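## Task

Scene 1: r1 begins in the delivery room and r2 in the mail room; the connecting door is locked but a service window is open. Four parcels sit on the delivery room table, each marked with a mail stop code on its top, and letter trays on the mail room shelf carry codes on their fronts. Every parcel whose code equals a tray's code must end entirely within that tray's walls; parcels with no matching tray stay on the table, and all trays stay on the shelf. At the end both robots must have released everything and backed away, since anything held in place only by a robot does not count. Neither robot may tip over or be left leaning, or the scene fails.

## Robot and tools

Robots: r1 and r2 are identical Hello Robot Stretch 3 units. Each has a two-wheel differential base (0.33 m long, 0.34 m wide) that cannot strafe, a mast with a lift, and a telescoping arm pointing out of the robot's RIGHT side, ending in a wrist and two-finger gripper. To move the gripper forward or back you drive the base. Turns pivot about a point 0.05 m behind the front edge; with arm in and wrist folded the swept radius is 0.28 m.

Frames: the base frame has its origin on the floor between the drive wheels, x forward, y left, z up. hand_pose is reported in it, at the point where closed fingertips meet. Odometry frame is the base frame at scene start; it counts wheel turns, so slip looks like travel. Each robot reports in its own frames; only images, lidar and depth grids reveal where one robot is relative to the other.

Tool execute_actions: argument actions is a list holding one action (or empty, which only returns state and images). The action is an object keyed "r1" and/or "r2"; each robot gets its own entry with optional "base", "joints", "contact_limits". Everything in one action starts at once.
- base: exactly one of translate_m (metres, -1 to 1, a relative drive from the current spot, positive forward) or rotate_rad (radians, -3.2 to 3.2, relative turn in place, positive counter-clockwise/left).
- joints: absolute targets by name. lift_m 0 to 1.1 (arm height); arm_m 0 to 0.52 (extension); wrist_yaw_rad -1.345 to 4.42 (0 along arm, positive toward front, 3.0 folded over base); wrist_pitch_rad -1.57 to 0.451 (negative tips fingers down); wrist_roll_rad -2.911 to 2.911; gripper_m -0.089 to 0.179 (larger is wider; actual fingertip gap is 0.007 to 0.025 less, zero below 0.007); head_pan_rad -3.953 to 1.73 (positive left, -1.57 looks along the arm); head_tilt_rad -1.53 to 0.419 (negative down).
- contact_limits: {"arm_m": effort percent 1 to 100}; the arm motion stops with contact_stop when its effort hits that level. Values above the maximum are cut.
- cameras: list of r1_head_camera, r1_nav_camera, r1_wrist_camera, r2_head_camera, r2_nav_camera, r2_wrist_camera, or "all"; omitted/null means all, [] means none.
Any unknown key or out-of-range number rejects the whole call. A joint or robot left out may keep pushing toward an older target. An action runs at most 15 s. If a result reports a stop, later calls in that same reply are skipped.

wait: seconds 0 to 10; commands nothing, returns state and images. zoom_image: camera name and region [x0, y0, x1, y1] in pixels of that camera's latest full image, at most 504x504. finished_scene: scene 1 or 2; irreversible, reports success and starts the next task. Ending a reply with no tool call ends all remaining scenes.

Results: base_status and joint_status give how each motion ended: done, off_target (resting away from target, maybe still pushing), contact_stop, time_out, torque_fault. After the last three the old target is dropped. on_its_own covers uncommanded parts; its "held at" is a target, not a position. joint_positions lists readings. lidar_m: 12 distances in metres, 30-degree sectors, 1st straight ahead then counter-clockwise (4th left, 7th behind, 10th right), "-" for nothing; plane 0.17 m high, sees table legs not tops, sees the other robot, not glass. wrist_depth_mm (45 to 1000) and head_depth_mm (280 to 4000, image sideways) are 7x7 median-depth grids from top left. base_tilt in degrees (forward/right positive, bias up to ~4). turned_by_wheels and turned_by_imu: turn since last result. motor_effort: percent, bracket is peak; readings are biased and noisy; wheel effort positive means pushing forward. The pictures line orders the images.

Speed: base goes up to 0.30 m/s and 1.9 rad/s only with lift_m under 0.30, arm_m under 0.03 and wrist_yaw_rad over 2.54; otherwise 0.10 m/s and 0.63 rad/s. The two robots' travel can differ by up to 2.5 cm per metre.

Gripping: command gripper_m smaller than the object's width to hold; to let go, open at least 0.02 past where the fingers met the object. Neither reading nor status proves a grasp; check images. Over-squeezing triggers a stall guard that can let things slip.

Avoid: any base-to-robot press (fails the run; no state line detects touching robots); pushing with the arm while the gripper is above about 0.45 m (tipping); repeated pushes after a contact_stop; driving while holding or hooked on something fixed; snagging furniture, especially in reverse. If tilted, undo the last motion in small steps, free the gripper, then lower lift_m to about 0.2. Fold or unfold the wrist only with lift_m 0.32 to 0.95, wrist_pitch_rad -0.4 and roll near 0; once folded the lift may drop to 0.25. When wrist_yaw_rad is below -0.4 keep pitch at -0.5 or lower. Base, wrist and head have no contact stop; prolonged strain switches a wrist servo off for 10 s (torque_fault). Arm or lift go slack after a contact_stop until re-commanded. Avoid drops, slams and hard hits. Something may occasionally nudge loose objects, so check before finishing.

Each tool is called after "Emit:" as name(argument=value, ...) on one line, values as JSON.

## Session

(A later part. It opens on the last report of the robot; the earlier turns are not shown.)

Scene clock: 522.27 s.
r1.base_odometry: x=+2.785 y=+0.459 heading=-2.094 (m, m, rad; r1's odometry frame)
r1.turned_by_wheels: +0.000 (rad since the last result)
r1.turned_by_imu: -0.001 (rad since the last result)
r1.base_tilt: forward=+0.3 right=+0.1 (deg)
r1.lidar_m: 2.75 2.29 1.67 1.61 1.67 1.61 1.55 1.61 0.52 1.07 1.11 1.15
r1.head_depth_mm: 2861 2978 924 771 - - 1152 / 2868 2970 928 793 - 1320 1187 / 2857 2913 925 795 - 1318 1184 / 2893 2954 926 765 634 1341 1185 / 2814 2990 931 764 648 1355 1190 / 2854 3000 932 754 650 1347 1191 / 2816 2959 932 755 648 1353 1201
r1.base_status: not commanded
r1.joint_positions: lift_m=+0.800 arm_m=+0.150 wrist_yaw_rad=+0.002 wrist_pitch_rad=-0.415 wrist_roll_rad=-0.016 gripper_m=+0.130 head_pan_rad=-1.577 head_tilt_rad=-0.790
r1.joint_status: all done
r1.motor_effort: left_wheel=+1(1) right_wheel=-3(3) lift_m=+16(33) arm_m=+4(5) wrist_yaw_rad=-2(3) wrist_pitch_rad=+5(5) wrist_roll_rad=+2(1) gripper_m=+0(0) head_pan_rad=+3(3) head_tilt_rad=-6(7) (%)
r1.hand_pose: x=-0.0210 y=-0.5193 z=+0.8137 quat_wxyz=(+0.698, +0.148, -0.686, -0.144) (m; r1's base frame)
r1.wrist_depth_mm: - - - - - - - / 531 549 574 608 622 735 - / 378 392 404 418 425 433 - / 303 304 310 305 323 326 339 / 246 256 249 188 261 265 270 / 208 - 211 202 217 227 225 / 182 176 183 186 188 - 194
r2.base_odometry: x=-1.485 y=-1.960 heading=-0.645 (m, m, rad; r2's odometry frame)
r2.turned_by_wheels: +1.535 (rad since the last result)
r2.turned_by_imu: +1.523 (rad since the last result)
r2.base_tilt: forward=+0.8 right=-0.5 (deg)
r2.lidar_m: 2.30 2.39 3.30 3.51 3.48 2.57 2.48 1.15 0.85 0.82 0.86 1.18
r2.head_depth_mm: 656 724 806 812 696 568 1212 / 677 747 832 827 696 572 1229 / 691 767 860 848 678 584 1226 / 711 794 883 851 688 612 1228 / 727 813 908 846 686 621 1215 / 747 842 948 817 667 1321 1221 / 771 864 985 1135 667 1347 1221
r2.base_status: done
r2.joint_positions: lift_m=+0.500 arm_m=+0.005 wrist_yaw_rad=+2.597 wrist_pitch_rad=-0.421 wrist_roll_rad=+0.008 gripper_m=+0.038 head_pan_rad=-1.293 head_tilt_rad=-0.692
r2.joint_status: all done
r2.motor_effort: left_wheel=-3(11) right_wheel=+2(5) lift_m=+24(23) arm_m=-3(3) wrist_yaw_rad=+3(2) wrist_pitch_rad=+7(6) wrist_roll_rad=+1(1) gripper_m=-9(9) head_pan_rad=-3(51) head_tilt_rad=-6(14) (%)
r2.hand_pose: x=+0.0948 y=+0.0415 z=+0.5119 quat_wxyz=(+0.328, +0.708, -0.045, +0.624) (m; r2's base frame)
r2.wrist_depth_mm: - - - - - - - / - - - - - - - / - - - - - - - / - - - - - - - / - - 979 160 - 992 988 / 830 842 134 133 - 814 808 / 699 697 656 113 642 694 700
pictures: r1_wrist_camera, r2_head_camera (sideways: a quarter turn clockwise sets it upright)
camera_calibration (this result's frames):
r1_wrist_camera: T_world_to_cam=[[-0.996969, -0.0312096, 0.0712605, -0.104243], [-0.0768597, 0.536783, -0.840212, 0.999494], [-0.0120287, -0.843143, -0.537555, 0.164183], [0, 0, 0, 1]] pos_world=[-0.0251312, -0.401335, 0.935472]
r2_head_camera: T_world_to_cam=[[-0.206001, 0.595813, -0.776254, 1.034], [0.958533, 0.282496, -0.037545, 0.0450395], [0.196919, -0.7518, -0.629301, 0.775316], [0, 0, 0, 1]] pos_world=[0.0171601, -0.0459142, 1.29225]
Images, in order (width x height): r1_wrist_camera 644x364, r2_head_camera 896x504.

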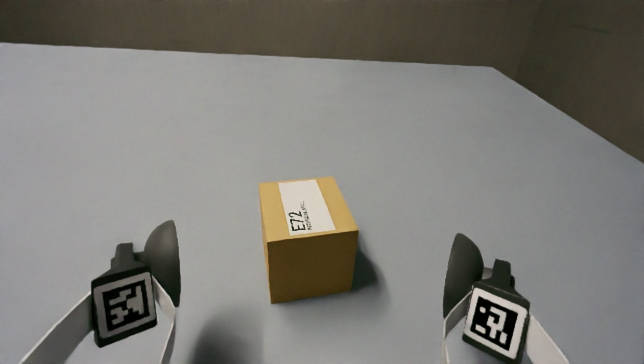

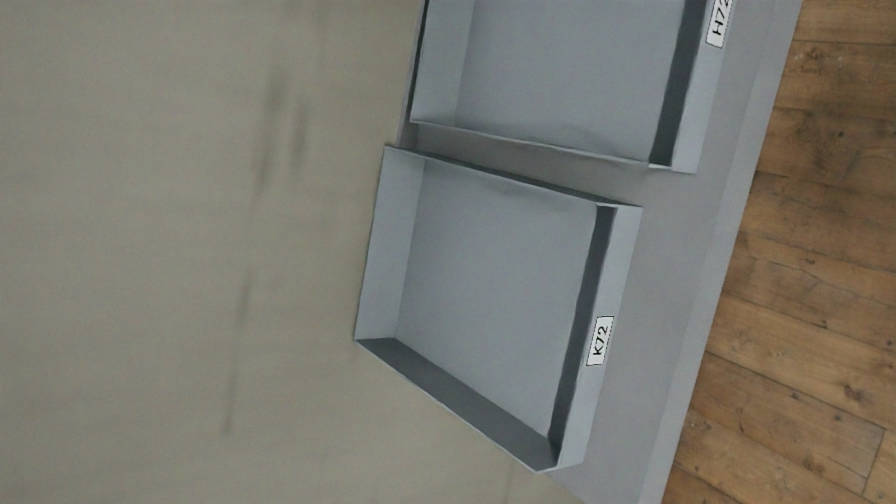

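Emit:
execute_actions(actions=[{"r1":{"joints":{"lift_m":0.89}},"r2":{"base":{"translate_m":0.237},"joints":{"lift_m":0.82,"wrist_yaw_rad":0.0}}}], cameras=["r2_head_camera","r2_wrist_camera"])

Scene clock: 549.20 s.
r1.base_odometry: x=+2.785 y=+0.459 heading=-2.094 (m, m, rad; r1's odometry frame)
r1.turned_by_wheels: +0.000 (rad since the last result)
r1.turned_by_imu: -0.001 (rad since the last result)
r1.base_tilt: forward=+0.3 right=+0.1 (deg)
r1.lidar_m: 2.76 2.29 1.67 1.61 1.67 1.61 1.55 1.61 0.52 1.07 1.11 1.15
r1.head_depth_mm: 2906 2954 988 - 1051 1331 1148 / 2865 2945 991 - 633 1346 1184 / 2866 2940 991 - 626 1350 1186 / 2853 2947 989 - 633 1347 1179 / 2858 2960 930 734 649 1351 1178 / 2830 2982 929 751 647 1346 1190 / 2834 2932 929 754 650 1351 1192
r1.base_status: not commanded
r1.joint_positions: lift_m=+0.890 arm_m=+0.150 wrist_yaw_rad=+0.002 wrist_pitch_rad=-0.415 wrist_roll_rad=-0.016 gripper_m=+0.130 head_pan_rad=-1.577 head_tilt_rad=-0.790
r1.joint_status: all done
r1.motor_effort: left_wheel=+1(1) right_wheel=-3(3) lift_m=+35(37) arm_m=+4(4) wrist_yaw_rad=-3(3) wrist_pitch_rad=+5(5) wrist_roll_rad=+1(2) gripper_m=+0(0) head_pan_rad=+3(3) head_tilt_rad=-6(6) (%)
r1.hand_pose: x=-0.0210 y=-0.5193 z=+0.9028 quat_wxyz=(+0.698, +0.148, -0.686, -0.144) (m; r1's base frame)
r1.wrist_depth_mm: - - - - - - - / - - - - - - - / 592 594 621 640 652 - - / 451 462 474 479 494 501 - / 371 393 381 387 399 406 433 / 316 - 323 271 327 343 342 / 276 264 276 240 284 - 295
r2.base_odometry: x=-1.295 y=-2.103 heading=-0.645 (m, m, rad; r2's odometry frame)
r2.turned_by_wheels: +0.000 (rad since the last result)
r2.turned_by_imu: +0.002 (rad since the last result)
r2.base_tilt: forward=+0.9 right=-0.7 (deg)
r2.lidar_m: 2.06 2.15 2.94 3.51 3.68 2.81 2.72 1.15 0.85 0.82 0.86 1.19
r2.head_depth_mm: 660 729 809 831 694 586 1226 / 677 749 835 846 692 - - / 699 774 868 853 689 598 1222 / 715 794 894 1025 1109 612 1218 / 734 815 920 1054 1233 1381 1222 / 753 843 951 1105 1302 1410 1217 / 775 867 992 1144 1367 1402 1220
r2.base_status: done
r2.joint_positions: lift_m=+0.820 arm_m=+0.005 wrist_yaw_rad=-0.003 wrist_pitch_rad=-0.422 wrist_roll_rad=+0.009 gripper_m=+0.038 head_pan_rad=-1.293 head_tilt_rad=-0.693
r2.joint_status: all done
r2.motor_effort: left_wheel=-2(8) right_wheel=+1(8) lift_m=+24(35) arm_m=+2(9) wrist_yaw_rad=+3(23) wrist_pitch_rad=+7(64) wrist_roll_rad=+1(3) gripper_m=+1(11) head_pan_rad=-4(4) head_tilt_rad=-3(4) (%)
r2.hand_pose: x=-0.0222 y=-0.3737 z=+0.8315 quat_wxyz=(+0.688, +0.147, -0.694, -0.150) (m; r2's base frame)
r2.wrist_depth_mm: 506 512 518 516 531 542 533 / 543 544 551 549 552 555 562 / 592 600 519 520 439 513 465 / 646 644 354 372 357 284 369 / 722 709 295 301 299 258 229 / 807 255 242 240 251 244 223 / 919 209 201 208 204 206 206
pictures: r2_head_camera (sideways: a quarter turn clockwise sets it upright), r2_wrist_camera
camera_calibration (this result's frames):
r2_head_camera: T_world_to_cam=[[-0.206173, 0.596825, -0.775431, 1.03293], [0.95857, 0.282373, -0.0375336, 0.0450243], [0.196559, -0.751043, -0.630316, 0.776638], [0, 0, 0, 1]] pos_world=[0.0171485, -0.045904, 1.29218]
r2_wrist_camera: T_world_to_cam=[[-0.997205, 0.0744203, -0.00666498, 0.00479924], [0.0457216, 0.537227, -0.842198, 0.936757], [-0.059096, -0.840148, -0.539128, 0.29335], [0, 0, 0, 1]] pos_world=[-0.0207084, -0.257151, 0.94712]
Images, in order (width x height): r2_head_camera 896x504, r2_wrist_camera 644x364.

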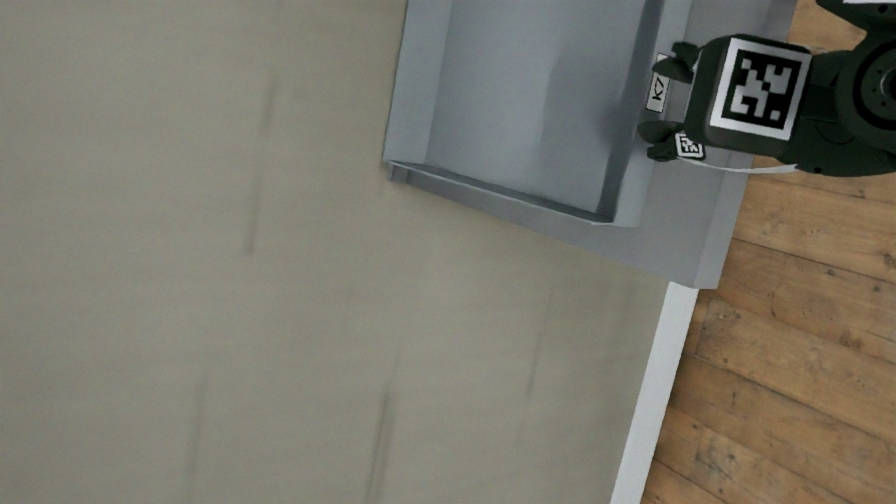

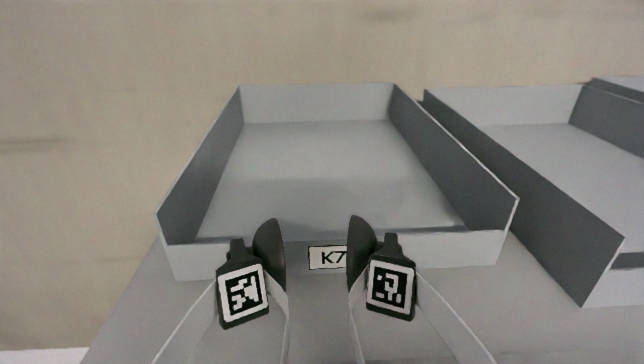

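Emit:
execute_actions(actions=[], cameras=["r2_head_camera","r2_nav_camera","r2_wrist_camera"])

Scene clock: 561.10 s.
r1.base_odometry: x=+2.785 y=+0.459 heading=-2.094 (m, m, rad; r1's odometry frame)
r1.turned_by_wheels: +0.000 (rad since the last result)
r1.turned_by_imu: +0.000 (rad since the last result)
r1.base_tilt: forward=+0.3 right=+0.0 (deg)
r1.lidar_m: 2.75 2.28 1.67 1.61 1.67 1.61 1.55 1.61 0.52 1.07 1.11 1.15
r1.head_depth_mm: 2857 2967 992 - 1049 1324 1146 / 2868 2954 992 - 632 1343 1179 / 2886 2955 991 - 627 1349 1191 / 2878 2947 992 - 633 1345 1185 / 2826 2952 928 733 650 1348 1180 / 2830 2946 929 755 650 1358 1194 / 2838 2996 929 752 650 1344 1187
r1.base_status: not commanded
r1.joint_positions: lift_m=+0.890 arm_m=+0.150 wrist_yaw_rad=+0.002 wrist_pitch_rad=-0.415 wrist_roll_rad=-0.016 gripper_m=+0.130 head_pan_rad=-1.577 head_tilt_rad=-0.790
r1.joint_status: all done
r1.motor_effort: left_wheel=+1(1) right_wheel=-3(3) lift_m=+35(37) arm_m=+4(4) wrist_yaw_rad=-2(3) wrist_pitch_rad=+5(5) wrist_roll_rad=+2(2) gripper_m=+0(0) head_pan_rad=+3(3) head_tilt_rad=-6(6) (%)
r1.hand_pose: x=-0.0210 y=-0.5193 z=+0.9028 quat_wxyz=(+0.698, +0.148, -0.686, -0.144) (m; r1's base frame)
r1.wrist_depth_mm: - - - - - - - / - - - - - - - / 573 595 611 628 650 - - / 451 467 474 475 497 502 - / 365 387 383 390 396 402 427 / 316 - 322 272 331 339 341 / 273 265 279 240 285 - 294
r2.base_odometry: x=-1.295 y=-2.103 heading=-0.645 (m, m, rad; r2's odometry frame)
r2.turned_by_wheels: +0.000 (rad since the last result)
r2.turned_by_imu: +0.001 (rad since the last result)
r2.base_tilt: forward=+0.7 right=-0.7 (deg)
r2.lidar_m: 2.06 2.15 2.94 3.50 3.67 2.80 2.72 1.15 0.86 0.83 0.86 1.19
r2.head_depth_mm: 662 728 811 835 694 586 1232 / 678 750 837 845 693 - - / 694 773 867 849 689 597 1223 / 715 792 891 1021 1102 610 1223 / 733 817 922 1063 1237 1383 1215 / 753 842 956 1098 1296 1411 1214 / 775 871 990 1150 1371 1398 1208
r2.base_status: done
r2.joint_positions: lift_m=+0.820 arm_m=+0.005 wrist_yaw_rad=-0.003 wrist_pitch_rad=-0.422 wrist_roll_rad=+0.009 gripper_m=+0.038 head_pan_rad=-1.293 head_tilt_rad=-0.693
r2.joint_status: all done
r2.motor_effort: left_wheel=-2(8) right_wheel=+1(8) lift_m=+24(35) arm_m=+1(9) wrist_yaw_rad=+2(23) wrist_pitch_rad=+7(64) wrist_roll_rad=+1(3) gripper_m=+1(11) head_pan_rad=-4(4) head_tilt_rad=-4(4) (%)
r2.hand_pose: x=-0.0222 y=-0.3737 z=+0.8315 quat_wxyz=(+0.688, +0.147, -0.694, -0.150) (m; r2's base frame)
r2.wrist_depth_mm: 496 511 507 517 528 534 534 / 542 545 552 553 556 557 569 / 583 603 524 521 442 514 464 / 649 658 359 378 357 284 369 / 712 710 296 304 299 258 229 / 813 254 242 239 253 242 223 / 884 208 202 208 203 207 205
pictures: r2_head_camera (sideways: a quarter turn clockwise sets it upright), r2_nav_camera (sideways: a quarter turn counterclockwise sets it upright), r2_wrist_camera
camera_calibration (this result's frames):
r2_head_camera: T_world_to_cam=[[-0.206173, 0.596825, -0.775431, 1.03293], [0.95857, 0.282372, -0.0375336, 0.0450243], [0.196559, -0.751043, -0.630316, 0.776638], [0, 0, 0, 1]] pos_world=[0.0171485, -0.045904, 1.29218]
r2_nav_camera: T_world_to_cam=[[0.159588, -0.636152, 0.754879, -0.93721], [-0.96479, -0.262459, -0.0172145, 0.0737696], [0.209076, -0.725553, -0.655638, 0.80354], [0, 0, 0, 1]] pos_world=[0.0527387, 0.00616442, 1.23558]
r2_wrist_camera: T_world_to_cam=[[-0.997205, 0.0744202, -0.00666487, 0.00479912], [0.0457215, 0.537227, -0.842198, 0.936757], [-0.059096, -0.840148, -0.539128, 0.29335], [0, 0, 0, 1]] pos_world=[-0.0207084, -0.257151, 0.94712]
Images, in order (width x height): r2_head_camera 896x504, r2_nav_camera 672x504, r2_wrist_camera 644x364.

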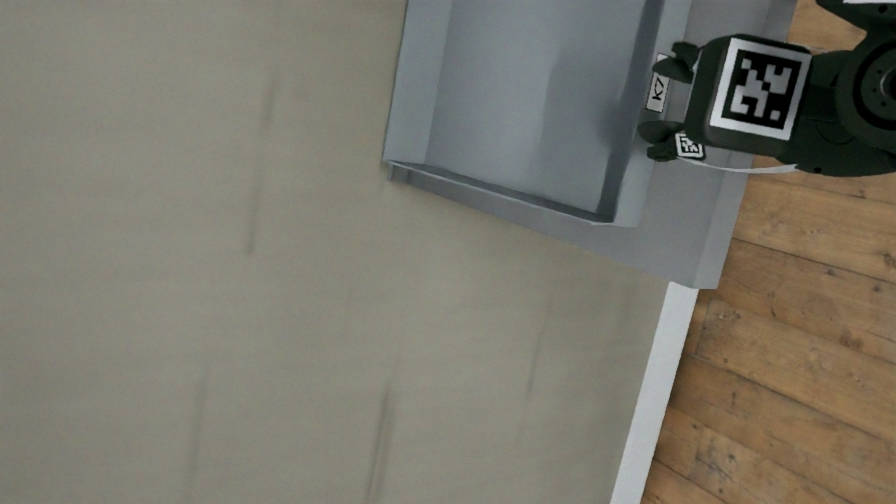

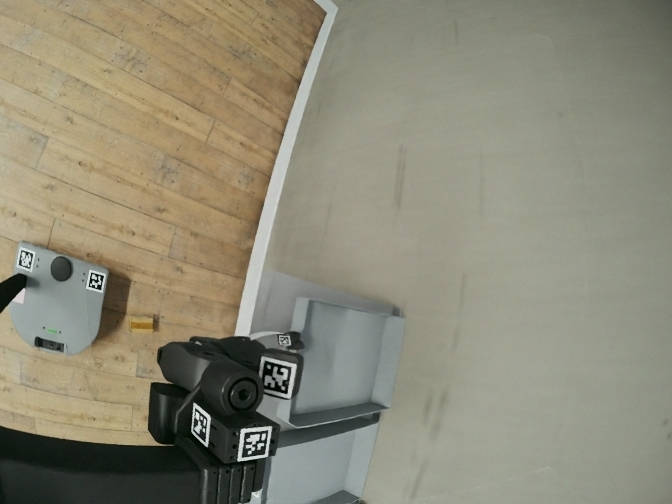

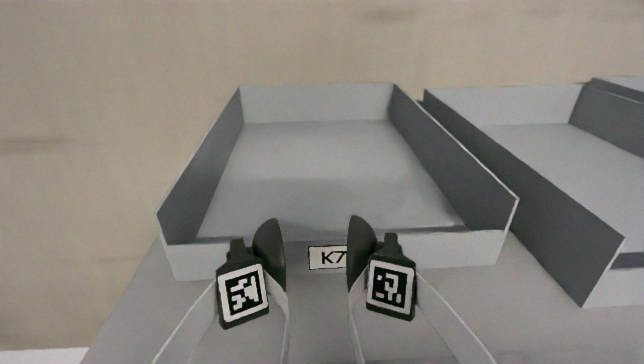

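Emit:
zoom_image(camera="r2_nav_camera", region=[90, 280, 210, 370])

Region (90, 280, 210, 370) of r2_nav_camera's 672x504 image, scaled by 4.200, with more detail than that image has; it fills the top 378 rows of this view, and the rest is white.

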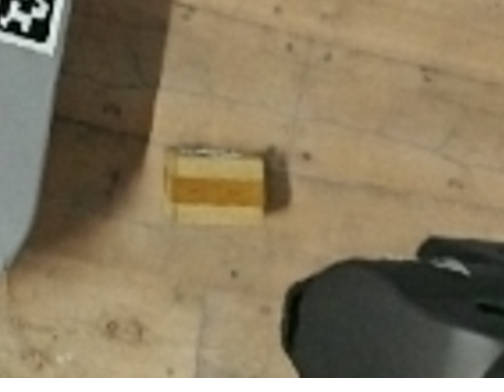

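Emit:
execute_actions(actions=[{"r2":{"base":{"translate_m":-0.087},"joints":{"wrist_pitch_rad":-0.9,"gripper_m":0.13,"head_pan_rad":-1.95,"head_tilt_rad":-1.3}},"r1":{"base":{"translate_m":0.41},"joints":{"lift_m":0.9,"arm_m":0.26,"head_pan_rad":-1.57,"head_tilt_rad":-0.7}}}], cameras=["r2_head_camera","r2_nav_camera","r2_wrist_camera","r1_wrist_camera","r1_head_camera"])

Scene clock: 596.90 s.
r1.base_odometry: x=+2.580 y=+0.104 heading=-2.094 (m, m, rad; r1's odometry frame)
r1.turned_by_wheels: +0.000 (rad since the last result)
r1.turned_by_imu: +0.001 (rad since the last result)
r1.base_tilt: forward=+0.2 right=+0.1 (deg)
r1.lidar_m: 2.35 2.28 1.67 1.61 1.67 2.03 1.96 0.83 1.11 1.07 1.11 0.78
r1.head_depth_mm: 2841 3129 1158 - 662 1351 1230 / 2793 3157 - 780 680 1354 1227 / 2796 3127 - 774 681 1348 1228 / 2784 3150 1169 763 680 1330 1230 / 2814 3128 1076 809 684 1332 1226 / 2793 3059 1081 838 684 1324 1232 / 2762 3092 1081 839 685 1332 1227
r1.base_status: done
r1.joint_positions: lift_m=+0.900 arm_m=+0.260 wrist_yaw_rad=+0.002 wrist_pitch_rad=-0.415 wrist_roll_rad=-0.016 gripper_m=+0.130 head_pan_rad=-1.577 head_tilt_rad=-0.705
r1.joint_status: all done
r1.motor_effort: left_wheel=+1(5) right_wheel=-3(4) lift_m=+35(32) arm_m=+3(3) wrist_yaw_rad=-3(3) wrist_pitch_rad=+5(5) wrist_roll_rad=+2(2) gripper_m=+0(0) head_pan_rad=+3(4) head_tilt_rad=+1(13) (%)
r1.hand_pose: x=-0.0211 y=-0.6293 z=+0.9128 quat_wxyz=(+0.698, +0.148, -0.686, -0.144) (m; r1's base frame)
r1.wrist_depth_mm: - - - - - - - / - - - - - - - / 605 631 631 656 677 - - / 468 477 489 505 512 517 533 / 382 403 392 406 410 416 423 / 322 - 316 324 345 355 359 / 289 276 249 281 295 - 307
r2.base_odometry: x=-1.365 y=-2.051 heading=-0.645 (m, m, rad; r2's odometry frame)
r2.turned_by_wheels: +0.000 (rad since the last result)
r2.turned_by_imu: +0.002 (rad since the last result)
r2.base_tilt: forward=+0.8 right=-0.6 (deg)
r2.lidar_m: 2.14 2.24 3.09 3.52 3.66 2.72 2.63 1.15 0.85 0.82 0.86 1.19
r2.head_depth_mm: 614 1472 1436 - - 1182 1131 / 642 615 - - 1253 1190 1145 / 640 601 - 1310 1281 - 1110 / 641 593 - - 1263 - 1111 / 638 590 - - 1252 1174 1113 / 625 583 - 1307 1250 1173 1121 / 632 582 594 1307 1240 1168 1115
r2.base_status: done
r2.joint_positions: lift_m=+0.820 arm_m=+0.005 wrist_yaw_rad=-0.003 wrist_pitch_rad=-0.905 wrist_roll_rad=+0.009 gripper_m=+0.130 head_pan_rad=-1.943 head_tilt_rad=-1.284
r2.joint_status: all done
r2.motor_effort: left_wheel=-2(7) right_wheel=+2(2) lift_m=+24(24) arm_m=+2(2) wrist_yaw_rad=+3(4) wrist_pitch_rad=+2(9) wrist_roll_rad=+0(0) gripper_m=+1(82) head_pan_rad=-5(46) head_tilt_rad=-8(34) (%)
r2.hand_pose: x=-0.0220 y=-0.2892 z=+0.7421 quat_wxyz=(+0.633, +0.307, -0.639, -0.312) (m; r2's base frame)
r2.wrist_depth_mm: 200 202 205 210 233 197 247 / 208 211 211 213 215 200 204 / 189 190 193 195 199 202 203 / - - - - - - - / 956 - - 1000 989 - - / 886 - 897 916 911 901 908 / 830 829 831 831 825 828 854
pictures: r1_head_camera (sideways: a quarter turn clockwise sets it upright), r1_wrist_camera, r2_head_camera (sideways: a quarter turn clockwise sets it upright), r2_nav_camera (sideways: a quarter turn counterclockwise sets it upright), r2_wrist_camera
camera_calibration (this result's frames):
r1_head_camera: T_world_to_cam=[[0.0353335, 0.63464, -0.772, 1.0303], [0.999152, -0.0387828, 0.0138477, -0.0190995], [-0.021152, -0.771835, -0.635472, 0.781918], [0, 0, 0, 1]] pos_world=[-0.000781671, -0.0510968, 1.29254]
r1_wrist_camera: T_world_to_cam=[[-0.996982, -0.0308205, 0.0712591, -0.11458], [-0.0766485, 0.536845, -0.840192, 1.14182], [-0.01236, -0.843118, -0.537587, 0.124755], [0, 0, 0, 1]] pos_world=[-0.0251732, -0.51133, 1.03458]
r2_head_camera: T_world_to_cam=[[0.315271, 0.902853, -0.292337, 0.400394], [0.941092, -0.337128, -0.0262645, 0.0304346], [-0.122268, -0.266836, -0.955954, 1.2019], [0, 0, 0, 1]] pos_world=[-0.00792027, -0.0305264, 1.26681]
r2_nav_camera: T_world_to_cam=[[-0.370444, -0.89134, 0.261311, -0.291004], [-0.924183, 0.381876, -0.00756316, 0.0609471], [-0.0930472, -0.244301, -0.965225, 1.20779], [0, 0, 0, 1]] pos_world=[0.0609072, 0.012407, 1.24229]
r2_wrist_camera: T_world_to_cam=[[-0.997191, 0.0697081, 0.027419, -0.0285775], [0.0469311, 0.8667, -0.496617, 0.654892], [-0.0583823, -0.493935, -0.867537, 0.660032], [0, 0, 0, 1]] pos_world=[-0.0206979, -0.23959, 0.898616]
Images, in order (width x height): r1_head_camera 896x504, r1_wrist_camera 644x364, r2_head_camera 896x504, r2_nav_camera 672x504, r2_wrist_camera 644x364.

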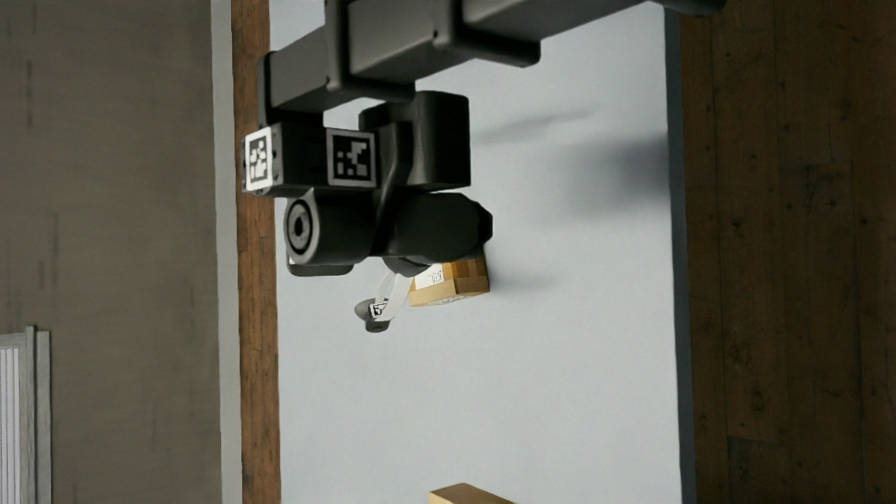

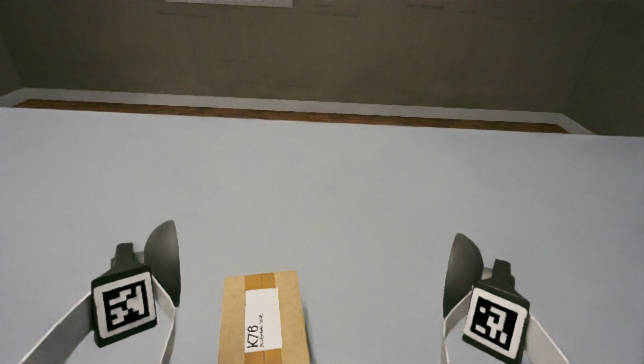

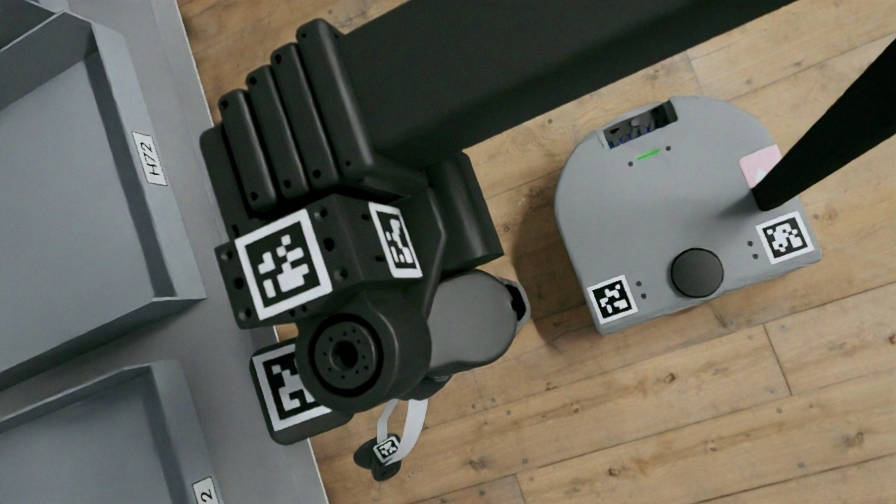

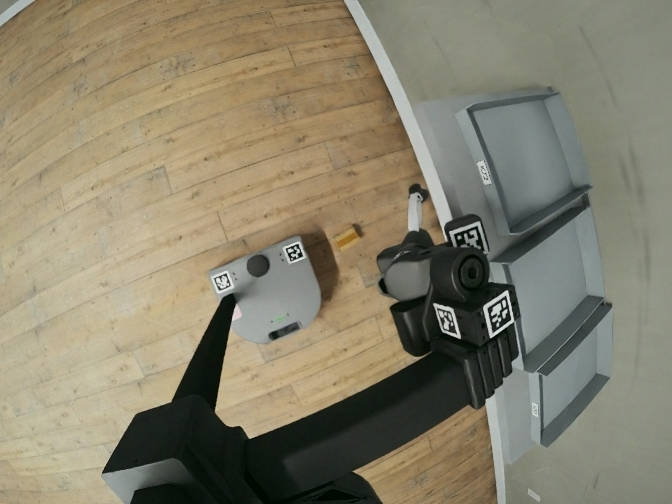

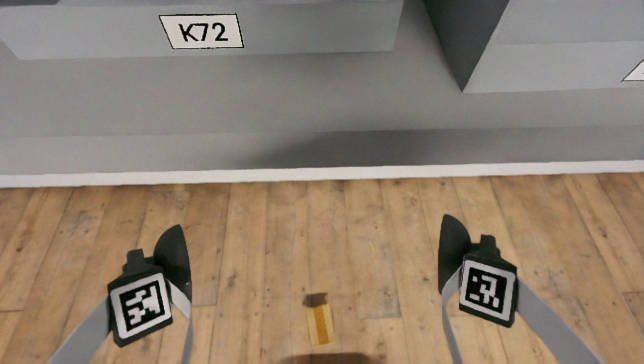

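Emit:
zoom_image(camera="r1_wrist_camera", region=[200, 260, 330, 364])

Emit:
execute_actions(actions=[{"r2":{"joints":{"lift_m":0.3,"head_pan_rad":-1.75,"head_tilt_rad":-1.35}},"r1":{"joints":{"arm_m":0.0}}}], cameras=["r2_head_camera","r2_nav_camera","r2_wrist_camera","r1_head_camera"])

Region (200, 260, 330, 364) of r1_wrist_camera's 644x364 image, scaled by 3.877; it fills the top 403 rows of this view, and the rest is white.

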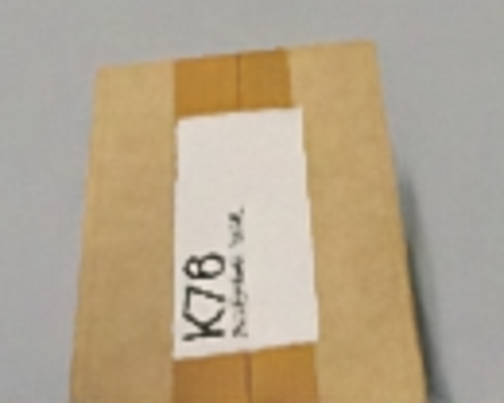

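Scene clock: 617.63 s.
r1.base_odometry: x=+2.580 y=+0.104 heading=-2.094 (m, m, rad; r1's odometry frame)
r1.turned_by_wheels: +0.000 (rad since the last result)
r1.turned_by_imu: -0.001 (rad since the last result)
r1.base_tilt: forward=+0.3 right=+0.1 (deg)
r1.lidar_m: 2.35 2.28 1.67 1.61 1.68 2.03 1.96 0.83 1.11 1.07 1.11 0.78
r1.head_depth_mm: 2811 3121 1069 827 697 - - / 2836 3144 1073 832 697 - - / 2814 3093 1071 835 719 - - / 2802 3134 1073 784 718 - 1212 / 2763 3103 1072 810 700 1326 1225 / 2789 3078 1080 838 685 1335 1228 / 2768 3089 1085 839 682 1323 1241
r1.base_status: not commanded
r1.joint_positions: lift_m=+0.900 arm_m=+0.003 wrist_yaw_rad=+0.002 wrist_pitch_rad=-0.415 wrist_roll_rad=-0.016 gripper_m=+0.130 head_pan_rad=-1.577 head_tilt_rad=-0.705
r1.joint_status: all done
joint sent to its limit — the command would take r1.arm_m past its lower limit, so that joint was sent only as far as its limit.
r1.motor_effort: left_wheel=+1(1) right_wheel=-3(3) lift_m=+35(35) arm_m=-3(6) wrist_yaw_rad=-2(2) wrist_pitch_rad=+5(5) wrist_roll_rad=+1(2) gripper_m=+0(0) head_pan_rad=+3(2) head_tilt_rad=+1(2) (%)
r1.hand_pose: x=-0.0211 y=-0.3730 z=+0.9128 quat_wxyz=(+0.698, +0.148, -0.686, -0.144) (m; r1's base frame)
r1.wrist_depth_mm: - - - - - - - / 833 893 - - - - - / 611 627 640 675 670 698 715 / 397 454 498 464 508 522 532 / 372 403 394 404 414 426 410 / 324 - 338 341 346 363 352 / 290 278 286 297 298 - 309
r2.base_odometry: x=-1.365 y=-2.051 heading=-0.645 (m, m, rad; r2's odometry frame)
r2.turned_by_wheels: +0.000 (rad since the last result)
r2.turned_by_imu: +0.002 (rad since the last result)
r2.base_tilt: forward=+0.8 right=-0.7 (deg)
r2.lidar_m: 2.14 2.23 3.09 3.50 3.66 2.71 2.64 1.16 0.85 0.83 0.86 1.19
r2.head_depth_mm: 611 604 1392 1318 1258 1200 1142 / 610 588 1371 1315 1254 - - / 609 582 1371 1305 - - - / 595 583 1360 1311 - - 1133 / 602 578 1370 1302 1239 1188 1132 / 602 572 1365 1304 1228 1178 1134 / 600 568 1352 1295 1234 1171 1130
r2.base_status: not commanded
r2.joint_positions: lift_m=+0.300 arm_m=+0.005 wrist_yaw_rad=-0.003 wrist_pitch_rad=-0.906 wrist_roll_rad=+0.009 gripper_m=+0.130 head_pan_rad=-1.757 head_tilt_rad=-1.334
r2.joint_status: all done
r2.motor_effort: left_wheel=-2(2) right_wheel=+1(1) lift_m=+17(22) arm_m=+2(1) wrist_yaw_rad=+4(3) wrist_pitch_rad=+2(2) wrist_roll_rad=+0(1) gripper_m=+1(1) head_pan_rad=+5(27) head_tilt_rad=-8(14) (%)
r2.hand_pose: x=-0.0220 y=-0.2890 z=+0.2224 quat_wxyz=(+0.633, +0.307, -0.639, -0.312) (m; r2's base frame)
r2.wrist_depth_mm: 595 599 618 606 628 625 645 / 559 562 562 579 583 583 591 / 499 503 516 522 511 523 523 / 451 457 457 458 464 464 474 / 409 417 416 399 422 426 423 / 378 - 383 350 380 394 383 / 355 346 353 352 354 350 357
pictures: r1_head_camera (sideways: a quarter turn clockwise sets it upright), r2_head_camera (sideways: a quarter turn clockwise sets it upright), r2_nav_camera (sideways: a quarter turn counterclockwise sets it upright), r2_wrist_camera
camera_calibration (this result's frames):
r1_head_camera: T_world_to_cam=[[0.0353283, 0.634467, -0.772142, 1.03048], [0.999152, -0.038773, 0.0138551, -0.019109], [-0.0211477, -0.771977, -0.635299, 0.781694], [0, 0, 0, 1]] pos_world=[-0.000781342, -0.0510989, 1.29255]
r2_head_camera: T_world_to_cam=[[0.14545, 0.958676, -0.24451, 0.339147], [0.987422, -0.156144, -0.0248307, 0.0282836], [-0.0619834, -0.237823, -0.969329, 1.21888], [0, 0, 0, 1]] pos_world=[-0.00170626, -0.0308373, 1.26512]
r2_nav_camera: T_world_to_cam=[[-0.201512, -0.956033, 0.213058, -0.229198], [-0.978774, 0.204839, -0.00657946, 0.059999], [-0.0373525, -0.209862, -0.977017, 1.22274], [0, 0, 0, 1]] pos_world=[0.0582115, 0.0251947, 1.24386]
r2_wrist_camera: T_world_to_cam=[[-0.997191, 0.0696875, 0.0274713, -0.0143564], [0.046933, 0.867089, -0.495938, 0.396605], [-0.0583808, -0.493256, -0.867923, 0.209522], [0, 0, 0, 1]] pos_world=[-0.0206979, -0.239543, 0.378935]
Images, in order (width x height): r1_head_camera 896x504, r2_head_camera 896x504, r2_nav_camera 672x504, r2_wrist_camera 644x364.

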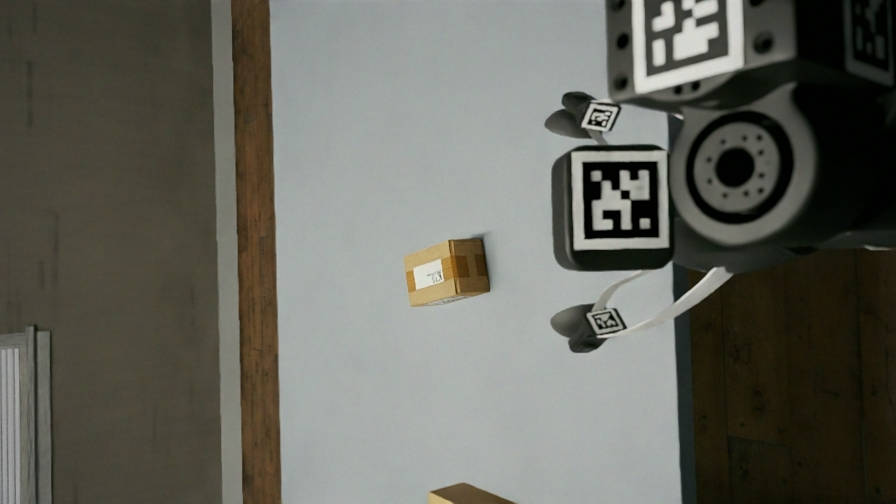

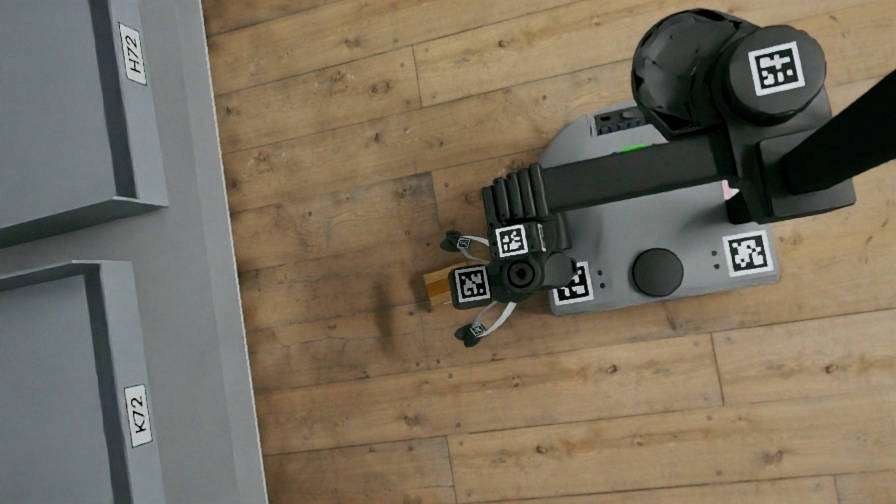

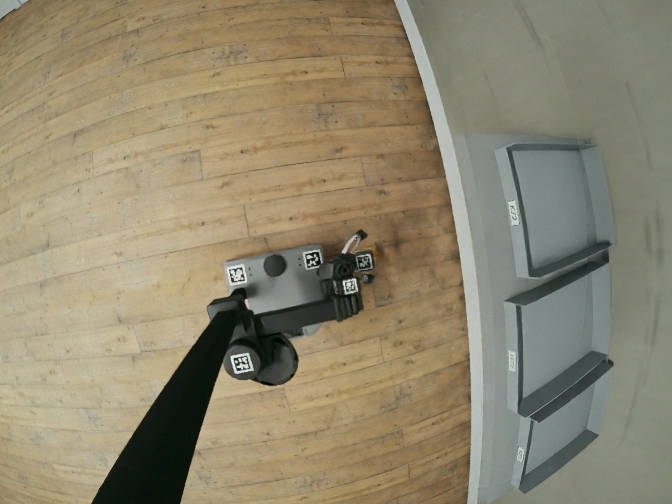

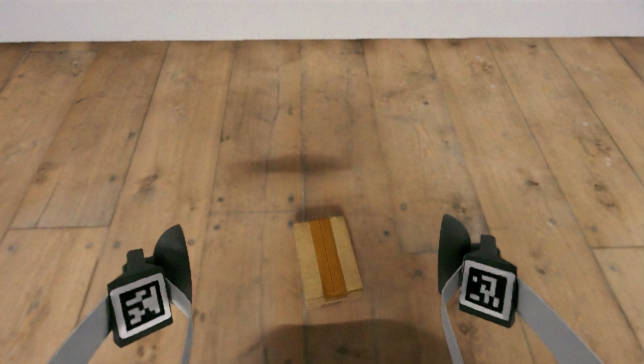

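Emit:
execute_actions(actions=[{"r2":{"base":{"translate_m":-0.014},"joints":{"lift_m":0.19,"arm_m":0.05}}}], cameras=["r2_head_camera","r2_wrist_camera"])

Scene clock: 636.13 s.
r1.base_odometry: x=+2.580 y=+0.104 heading=-2.094 (m, m, rad; r1's odometry frame)
r1.turned_by_wheels: +0.000 (rad since the last result)
r1.turned_by_imu: -0.001 (rad since the last result)
r1.base_tilt: forward=+0.3 right=+0.0 (deg)
r1.lidar_m: 2.35 2.27 1.67 1.61 1.67 2.03 1.96 0.83 1.11 1.07 1.11 0.78
r1.head_depth_mm: 2807 3125 1070 832 699 - - / 2806 3140 1070 832 699 - - / 2815 3119 1076 832 721 - - / 2813 3144 1075 786 721 - 1215 / 2759 3116 1076 808 701 1326 1231 / 2798 3123 1081 837 684 1325 1230 / 2780 3123 1078 836 686 1330 1233
r1.base_status: not commanded
r1.joint_positions: lift_m=+0.900 arm_m=+0.003 wrist_yaw_rad=+0.002 wrist_pitch_rad=-0.415 wrist_roll_rad=-0.016 gripper_m=+0.130 head_pan_rad=-1.577 head_tilt_rad=-0.705
r1.joint_status: not commanded
r1.motor_effort: left_wheel=+1(1) right_wheel=-2(3) lift_m=+35(35) arm_m=-3(3) wrist_yaw_rad=-2(2) wrist_pitch_rad=+5(5) wrist_roll_rad=+2(2) gripper_m=+0(1) head_pan_rad=+3(3) head_tilt_rad=+1(2) (%)
r1.hand_pose: x=-0.0211 y=-0.3730 z=+0.9128 quat_wxyz=(+0.698, +0.148, -0.686, -0.144) (m; r1's base frame)
r1.wrist_depth_mm: - - - - - - - / 863 868 - - - - - / 607 622 634 655 670 696 713 / 393 463 488 456 514 521 531 / 379 403 396 407 413 416 410 / 330 - 337 340 346 359 353 / 291 275 289 297 297 - 304
r2.base_odometry: x=-1.376 y=-2.042 heading=-0.645 (m, m, rad; r2's odometry frame)
r2.turned_by_wheels: +0.000 (rad since the last result)
r2.turned_by_imu: +0.001 (rad since the last result)
r2.base_tilt: forward=+0.8 right=-0.6 (deg)
r2.lidar_m: 2.16 2.25 3.08 3.49 3.64 2.71 2.62 1.15 0.85 0.82 0.86 1.19
r2.head_depth_mm: 610 603 1387 1319 1249 1193 1145 / 609 588 1390 1312 1259 - 1135 / 608 581 1374 1314 - - 1117 / 597 582 1384 1321 - - 1135 / 600 578 1376 1304 1234 1177 1133 / 601 572 1363 1290 1227 1179 1134 / 600 567 1357 1293 1235 1174 1128
r2.base_status: done
r2.joint_positions: lift_m=+0.190 arm_m=+0.050 wrist_yaw_rad=-0.003 wrist_pitch_rad=-0.906 wrist_roll_rad=+0.009 gripper_m=+0.130 head_pan_rad=-1.757 head_tilt_rad=-1.334
r2.joint_status: all done
r2.motor_effort: left_wheel=-2(7) right_wheel=+2(2) lift_m=+18(19) arm_m=+3(4) wrist_yaw_rad=+3(3) wrist_pitch_rad=+2(2) wrist_roll_rad=+0(1) gripper_m=+1(0) head_pan_rad=+5(5) head_tilt_rad=-8(8) (%)
r2.hand_pose: x=-0.0220 y=-0.3339 z=+0.1124 quat_wxyz=(+0.633, +0.307, -0.639, -0.312) (m; r2's base frame)
r2.wrist_depth_mm: 461 464 468 472 473 472 486 / 398 400 409 409 411 419 419 / 358 362 362 363 368 370 375 / 319 325 325 328 331 332 334 / 292 294 295 244 300 304 303 / 268 - 267 223 273 281 274 / 251 245 252 229 253 252 256
pictures: r2_head_camera (sideways: a quarter turn clockwise sets it upright), r2_wrist_camera
camera_calibration (this result's frames):
r2_head_camera: T_world_to_cam=[[0.144883, 0.958767, -0.244488, 0.339122], [0.987514, -0.155559, -0.02483, 0.0282822], [-0.0618386, -0.237838, -0.969334, 1.21889], [0, 0, 0, 1]] pos_world=[-0.00168785, -0.0308411, 1.26512]
r2_wrist_camera: T_world_to_cam=[[-0.997195, 0.0696113, 0.0274879, -0.00822537], [0.046873, 0.867214, -0.495724, 0.380941], [-0.0583459, -0.493045, -0.868045, 0.0919785], [0, 0, 0, 1]] pos_world=[-0.0206916, -0.284435, 0.268909]
Images, in order (width x height): r2_head_camera 896x504, r2_wrist_camera 644x364.

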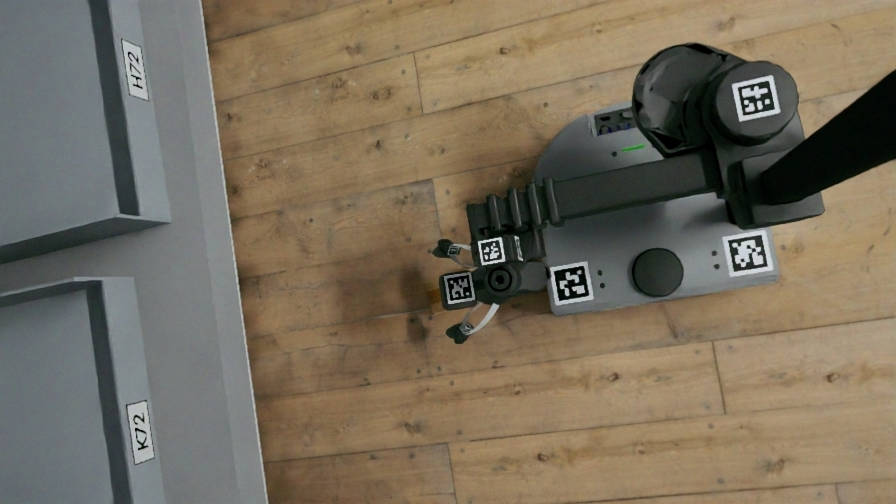

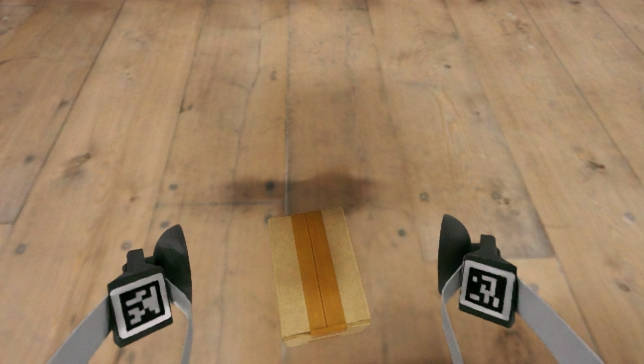

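Emit:
execute_actions(actions=[{"r2":{"joints":{"lift_m":0.108,"arm_m":0.06}}}], cameras=["r2_head_camera","r2_wrist_camera"])

Scene clock: 642.80 s.
r1.base_odometry: x=+2.580 y=+0.104 heading=-2.094 (m, m, rad; r1's odometry frame)
r1.turned_by_wheels: +0.000 (rad since the last result)
r1.turned_by_imu: -0.001 (rad since the last result)
r1.base_tilt: forward=+0.3 right=+0.0 (deg)
r1.lidar_m: 2.34 2.28 1.67 1.61 1.67 2.02 1.96 0.84 1.11 1.07 1.11 0.79
r1.head_depth_mm: 2836 3159 1074 831 697 - - / 2830 3129 1070 830 698 - - / 2800 3135 1074 832 720 - - / 2797 3146 1078 783 722 - 1213 / 2808 3131 1078 812 705 1329 1221 / 2750 3099 1078 838 684 1333 1236 / 2782 3091 1084 838 685 1334 1227
r1.base_status: not commanded
r1.joint_positions: lift_m=+0.900 arm_m=+0.003 wrist_yaw_rad=+0.002 wrist_pitch_rad=-0.415 wrist_roll_rad=-0.016 gripper_m=+0.130 head_pan_rad=-1.577 head_tilt_rad=-0.705
r1.joint_status: not commanded
r1.motor_effort: left_wheel=+0(0) right_wheel=-3(3) lift_m=+35(35) arm_m=-3(3) wrist_yaw_rad=-2(2) wrist_pitch_rad=+5(5) wrist_roll_rad=+2(2) gripper_m=+0(0) head_pan_rad=+5(4) head_tilt_rad=+1(2) (%)
r1.hand_pose: x=-0.0211 y=-0.3730 z=+0.9128 quat_wxyz=(+0.698, +0.148, -0.686, -0.144) (m; r1's base frame)
r1.wrist_depth_mm: - - - - - - - / 845 874 - - - - - / 602 613 625 653 674 689 724 / 399 465 483 454 506 517 539 / 374 407 393 407 410 427 413 / 327 - 338 343 346 359 357 / 290 277 288 294 293 - 306
r2.base_odometry: x=-1.376 y=-2.042 heading=-0.645 (m, m, rad; r2's odometry frame)
r2.turned_by_wheels: +0.000 (rad since the last result)
r2.turned_by_imu: +0.001 (rad since the last result)
r2.base_tilt: forward=+1.0 right=-0.7 (deg)
r2.lidar_m: 2.16 2.25 3.10 3.51 3.68 2.71 2.62 1.15 0.85 0.83 0.86 1.19
r2.head_depth_mm: 611 601 1386 1322 1249 1192 1142 / 609 587 1387 1317 1261 - 1150 / 608 581 1374 1309 - - 1122 / 596 582 1365 1314 - - 1139 / 597 578 1369 1305 1241 1183 1126 / 602 571 1365 1296 1230 1183 1130 / 598 568 1361 1303 1235 1175 1122
r2.base_status: not commanded
r2.joint_positions: lift_m=+0.108 arm_m=+0.060 wrist_yaw_rad=-0.003 wrist_pitch_rad=-0.906 wrist_roll_rad=+0.009 gripper_m=+0.130 head_pan_rad=-1.757 head_tilt_rad=-1.334
r2.joint_status: all done
r2.motor_effort: left_wheel=-2(2) right_wheel=+1(1) lift_m=+18(14) arm_m=+3(3) wrist_yaw_rad=+2(3) wrist_pitch_rad=+2(2) wrist_roll_rad=+1(1) gripper_m=+1(1) head_pan_rad=+4(5) head_tilt_rad=-8(8) (%)
r2.hand_pose: x=-0.0220 y=-0.3438 z=+0.0304 quat_wxyz=(+0.633, +0.307, -0.639, -0.312) (m; r2's base frame)
r2.wrist_depth_mm: 320 323 326 330 333 339 337 / 280 283 286 285 289 292 296 / 250 253 253 257 257 258 261 / 224 227 223 169 230 232 232 / 205 208 203 154 209 213 212 / 188 - 187 141 189 196 193 / 176 172 172 136 174 176 180
pictures: r2_head_camera (sideways: a quarter turn clockwise sets it upright), r2_wrist_camera
camera_calibration (this result's frames):
r2_head_camera: T_world_to_cam=[[0.144884, 0.958771, -0.244473, 0.339102], [0.987515, -0.155559, -0.0248296, 0.0282816], [-0.0618358, -0.237823, -0.969338, 1.21889], [0, 0, 0, 1]] pos_world=[-0.00168775, -0.0308406, 1.26512]
r2_wrist_camera: T_world_to_cam=[[-0.997195, 0.0696072, 0.027498, -0.00527826], [0.0468733, 0.86729, -0.495592, 0.348943], [-0.0583455, -0.492913, -0.86812, 0.0159058], [0, 0, 0, 1]] pos_world=[-0.0206915, -0.294427, 0.186887]
Images, in order (width x height): r2_head_camera 896x504, r2_wrist_camera 644x364.

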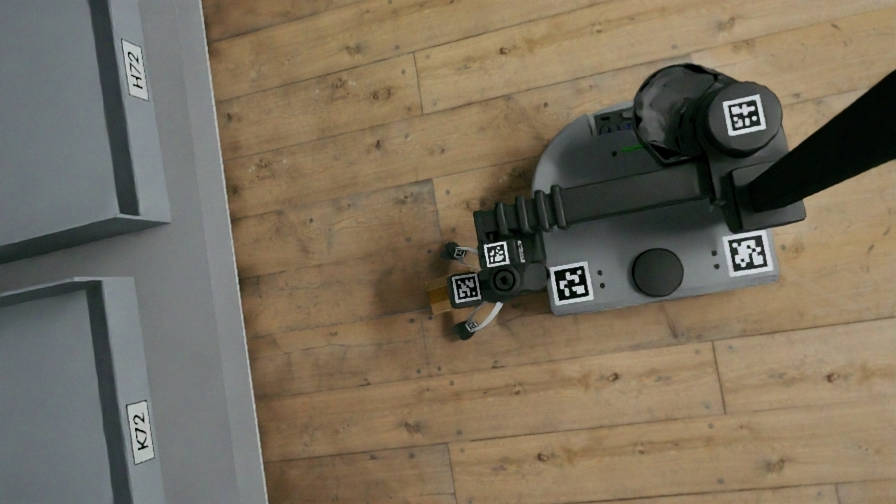

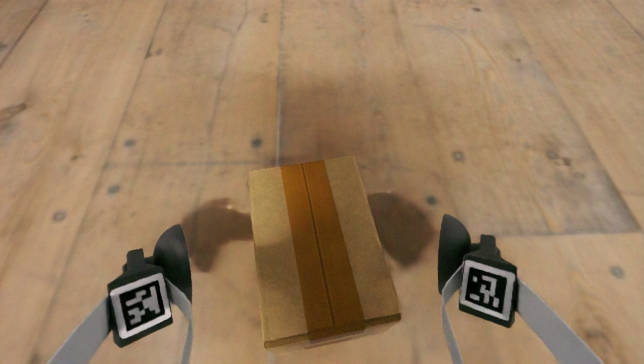

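Emit:
execute_actions(actions=[{"r2":{"joints":{"gripper_m":0.04}}}], cameras=["r2_head_camera","r2_wrist_camera"])

Scene clock: 648.03 s.
r1.base_odometry: x=+2.580 y=+0.104 heading=-2.094 (m, m, rad; r1's odometry frame)
r1.turned_by_wheels: +0.000 (rad since the last result)
r1.turned_by_imu: -0.001 (rad since the last result)
r1.base_tilt: forward=+0.3 right=+0.1 (deg)
r1.lidar_m: 2.35 2.28 1.67 1.61 1.67 2.03 1.96 0.84 1.11 1.07 1.11 0.78
r1.head_depth_mm: 2802 3138 1067 828 698 - - / 2828 3168 1070 830 697 - - / 2814 3063 1071 829 718 - - / 2814 3137 1076 784 721 - 1214 / 2786 3099 1079 810 699 1330 1227 / 2780 3067 1078 835 684 1332 1228 / 2781 3093 1085 839 685 1337 1234
r1.base_status: not commanded
r1.joint_positions: lift_m=+0.900 arm_m=+0.003 wrist_yaw_rad=+0.002 wrist_pitch_rad=-0.415 wrist_roll_rad=-0.016 gripper_m=+0.130 head_pan_rad=-1.577 head_tilt_rad=-0.705
r1.joint_status: not commanded
r1.motor_effort: left_wheel=+1(1) right_wheel=-3(2) lift_m=+35(35) arm_m=-3(3) wrist_yaw_rad=-2(1) wrist_pitch_rad=+5(5) wrist_roll_rad=+2(2) gripper_m=+0(0) head_pan_rad=+3(3) head_tilt_rad=+1(2) (%)
r1.hand_pose: x=-0.0211 y=-0.3730 z=+0.9128 quat_wxyz=(+0.698, +0.148, -0.686, -0.144) (m; r1's base frame)
r1.wrist_depth_mm: - - - - - - - / 854 878 - - - - - / 607 626 632 649 690 697 721 / 394 460 491 457 507 518 539 / 373 402 400 401 416 419 411 / 326 - 334 341 341 359 355 / 287 277 289 291 299 - 302
r2.base_odometry: x=-1.376 y=-2.042 heading=-0.645 (m, m, rad; r2's odometry frame)
r2.turned_by_wheels: +0.000 (rad since the last result)
r2.turned_by_imu: +0.001 (rad since the last result)
r2.base_tilt: forward=+0.9 right=-0.7 (deg)
r2.lidar_m: 2.16 2.25 3.12 3.50 3.67 2.70 2.62 1.15 0.85 0.83 0.86 1.19
r2.head_depth_mm: 612 604 1391 1318 1252 1194 1139 / 608 587 1376 1318 1260 - 1151 / 609 582 1375 1297 - - 1124 / 596 582 1369 1312 - - 1128 / 597 577 1364 1304 1233 1184 1134 / 601 571 1358 1295 1237 1173 1128 / 600 568 1367 1286 1235 1173 1130
r2.base_status: not commanded
r2.joint_positions: lift_m=+0.108 arm_m=+0.060 wrist_yaw_rad=-0.003 wrist_pitch_rad=-0.909 wrist_roll_rad=+0.009 gripper_m=+0.040 head_pan_rad=-1.757 head_tilt_rad=-1.334
r2.joint_status: all done
r2.motor_effort: left_wheel=-2(2) right_wheel=+1(2) lift_m=+18(18) arm_m=+3(3) wrist_yaw_rad=+3(3) wrist_pitch_rad=+3(3) wrist_roll_rad=+1(1) gripper_m=-8(83) head_pan_rad=+3(5) head_tilt_rad=-8(9) (%)
r2.hand_pose: x=-0.0220 y=-0.3432 z=+0.0300 quat_wxyz=(+0.632, +0.308, -0.638, -0.313) (m; r2's base frame)
r2.wrist_depth_mm: 321 319 324 329 325 328 336 / 280 282 284 285 289 292 295 / 249 251 253 253 257 257 257 / 225 226 225 169 230 232 233 / 204 206 203 153 212 212 211 / 188 189 141 140 - 192 193 / 173 174 171 134 174 178 178
pictures: r2_head_camera (sideways: a quarter turn clockwise sets it upright), r2_wrist_camera
camera_calibration (this result's frames):
r2_head_camera: T_world_to_cam=[[0.144884, 0.958771, -0.244473, 0.339102], [0.987514, -0.155559, -0.0248296, 0.0282816], [-0.0618359, -0.237823, -0.969338, 1.21889], [0, 0, 0, 1]] pos_world=[-0.00168776, -0.0308406, 1.26512]
r2_wrist_camera: T_world_to_cam=[[-0.997196, 0.0695298, 0.0276838, -0.00533994], [0.0468763, 0.868663, -0.49318, 0.34863], [-0.0583386, -0.490499, -0.869487, 0.0167372], [0, 0, 0, 1]] pos_world=[-0.020691, -0.294261, 0.186638]
Images, in order (width x height): r2_head_camera 896x504, r2_wrist_camera 644x364.

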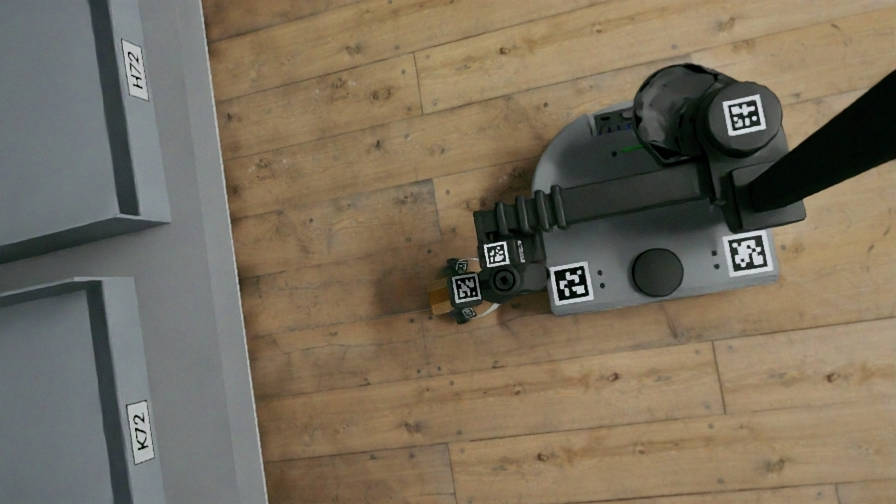

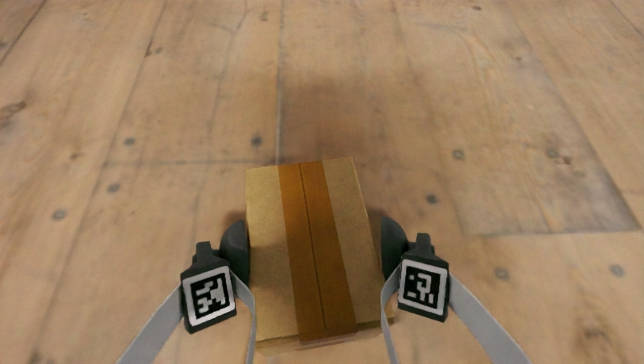

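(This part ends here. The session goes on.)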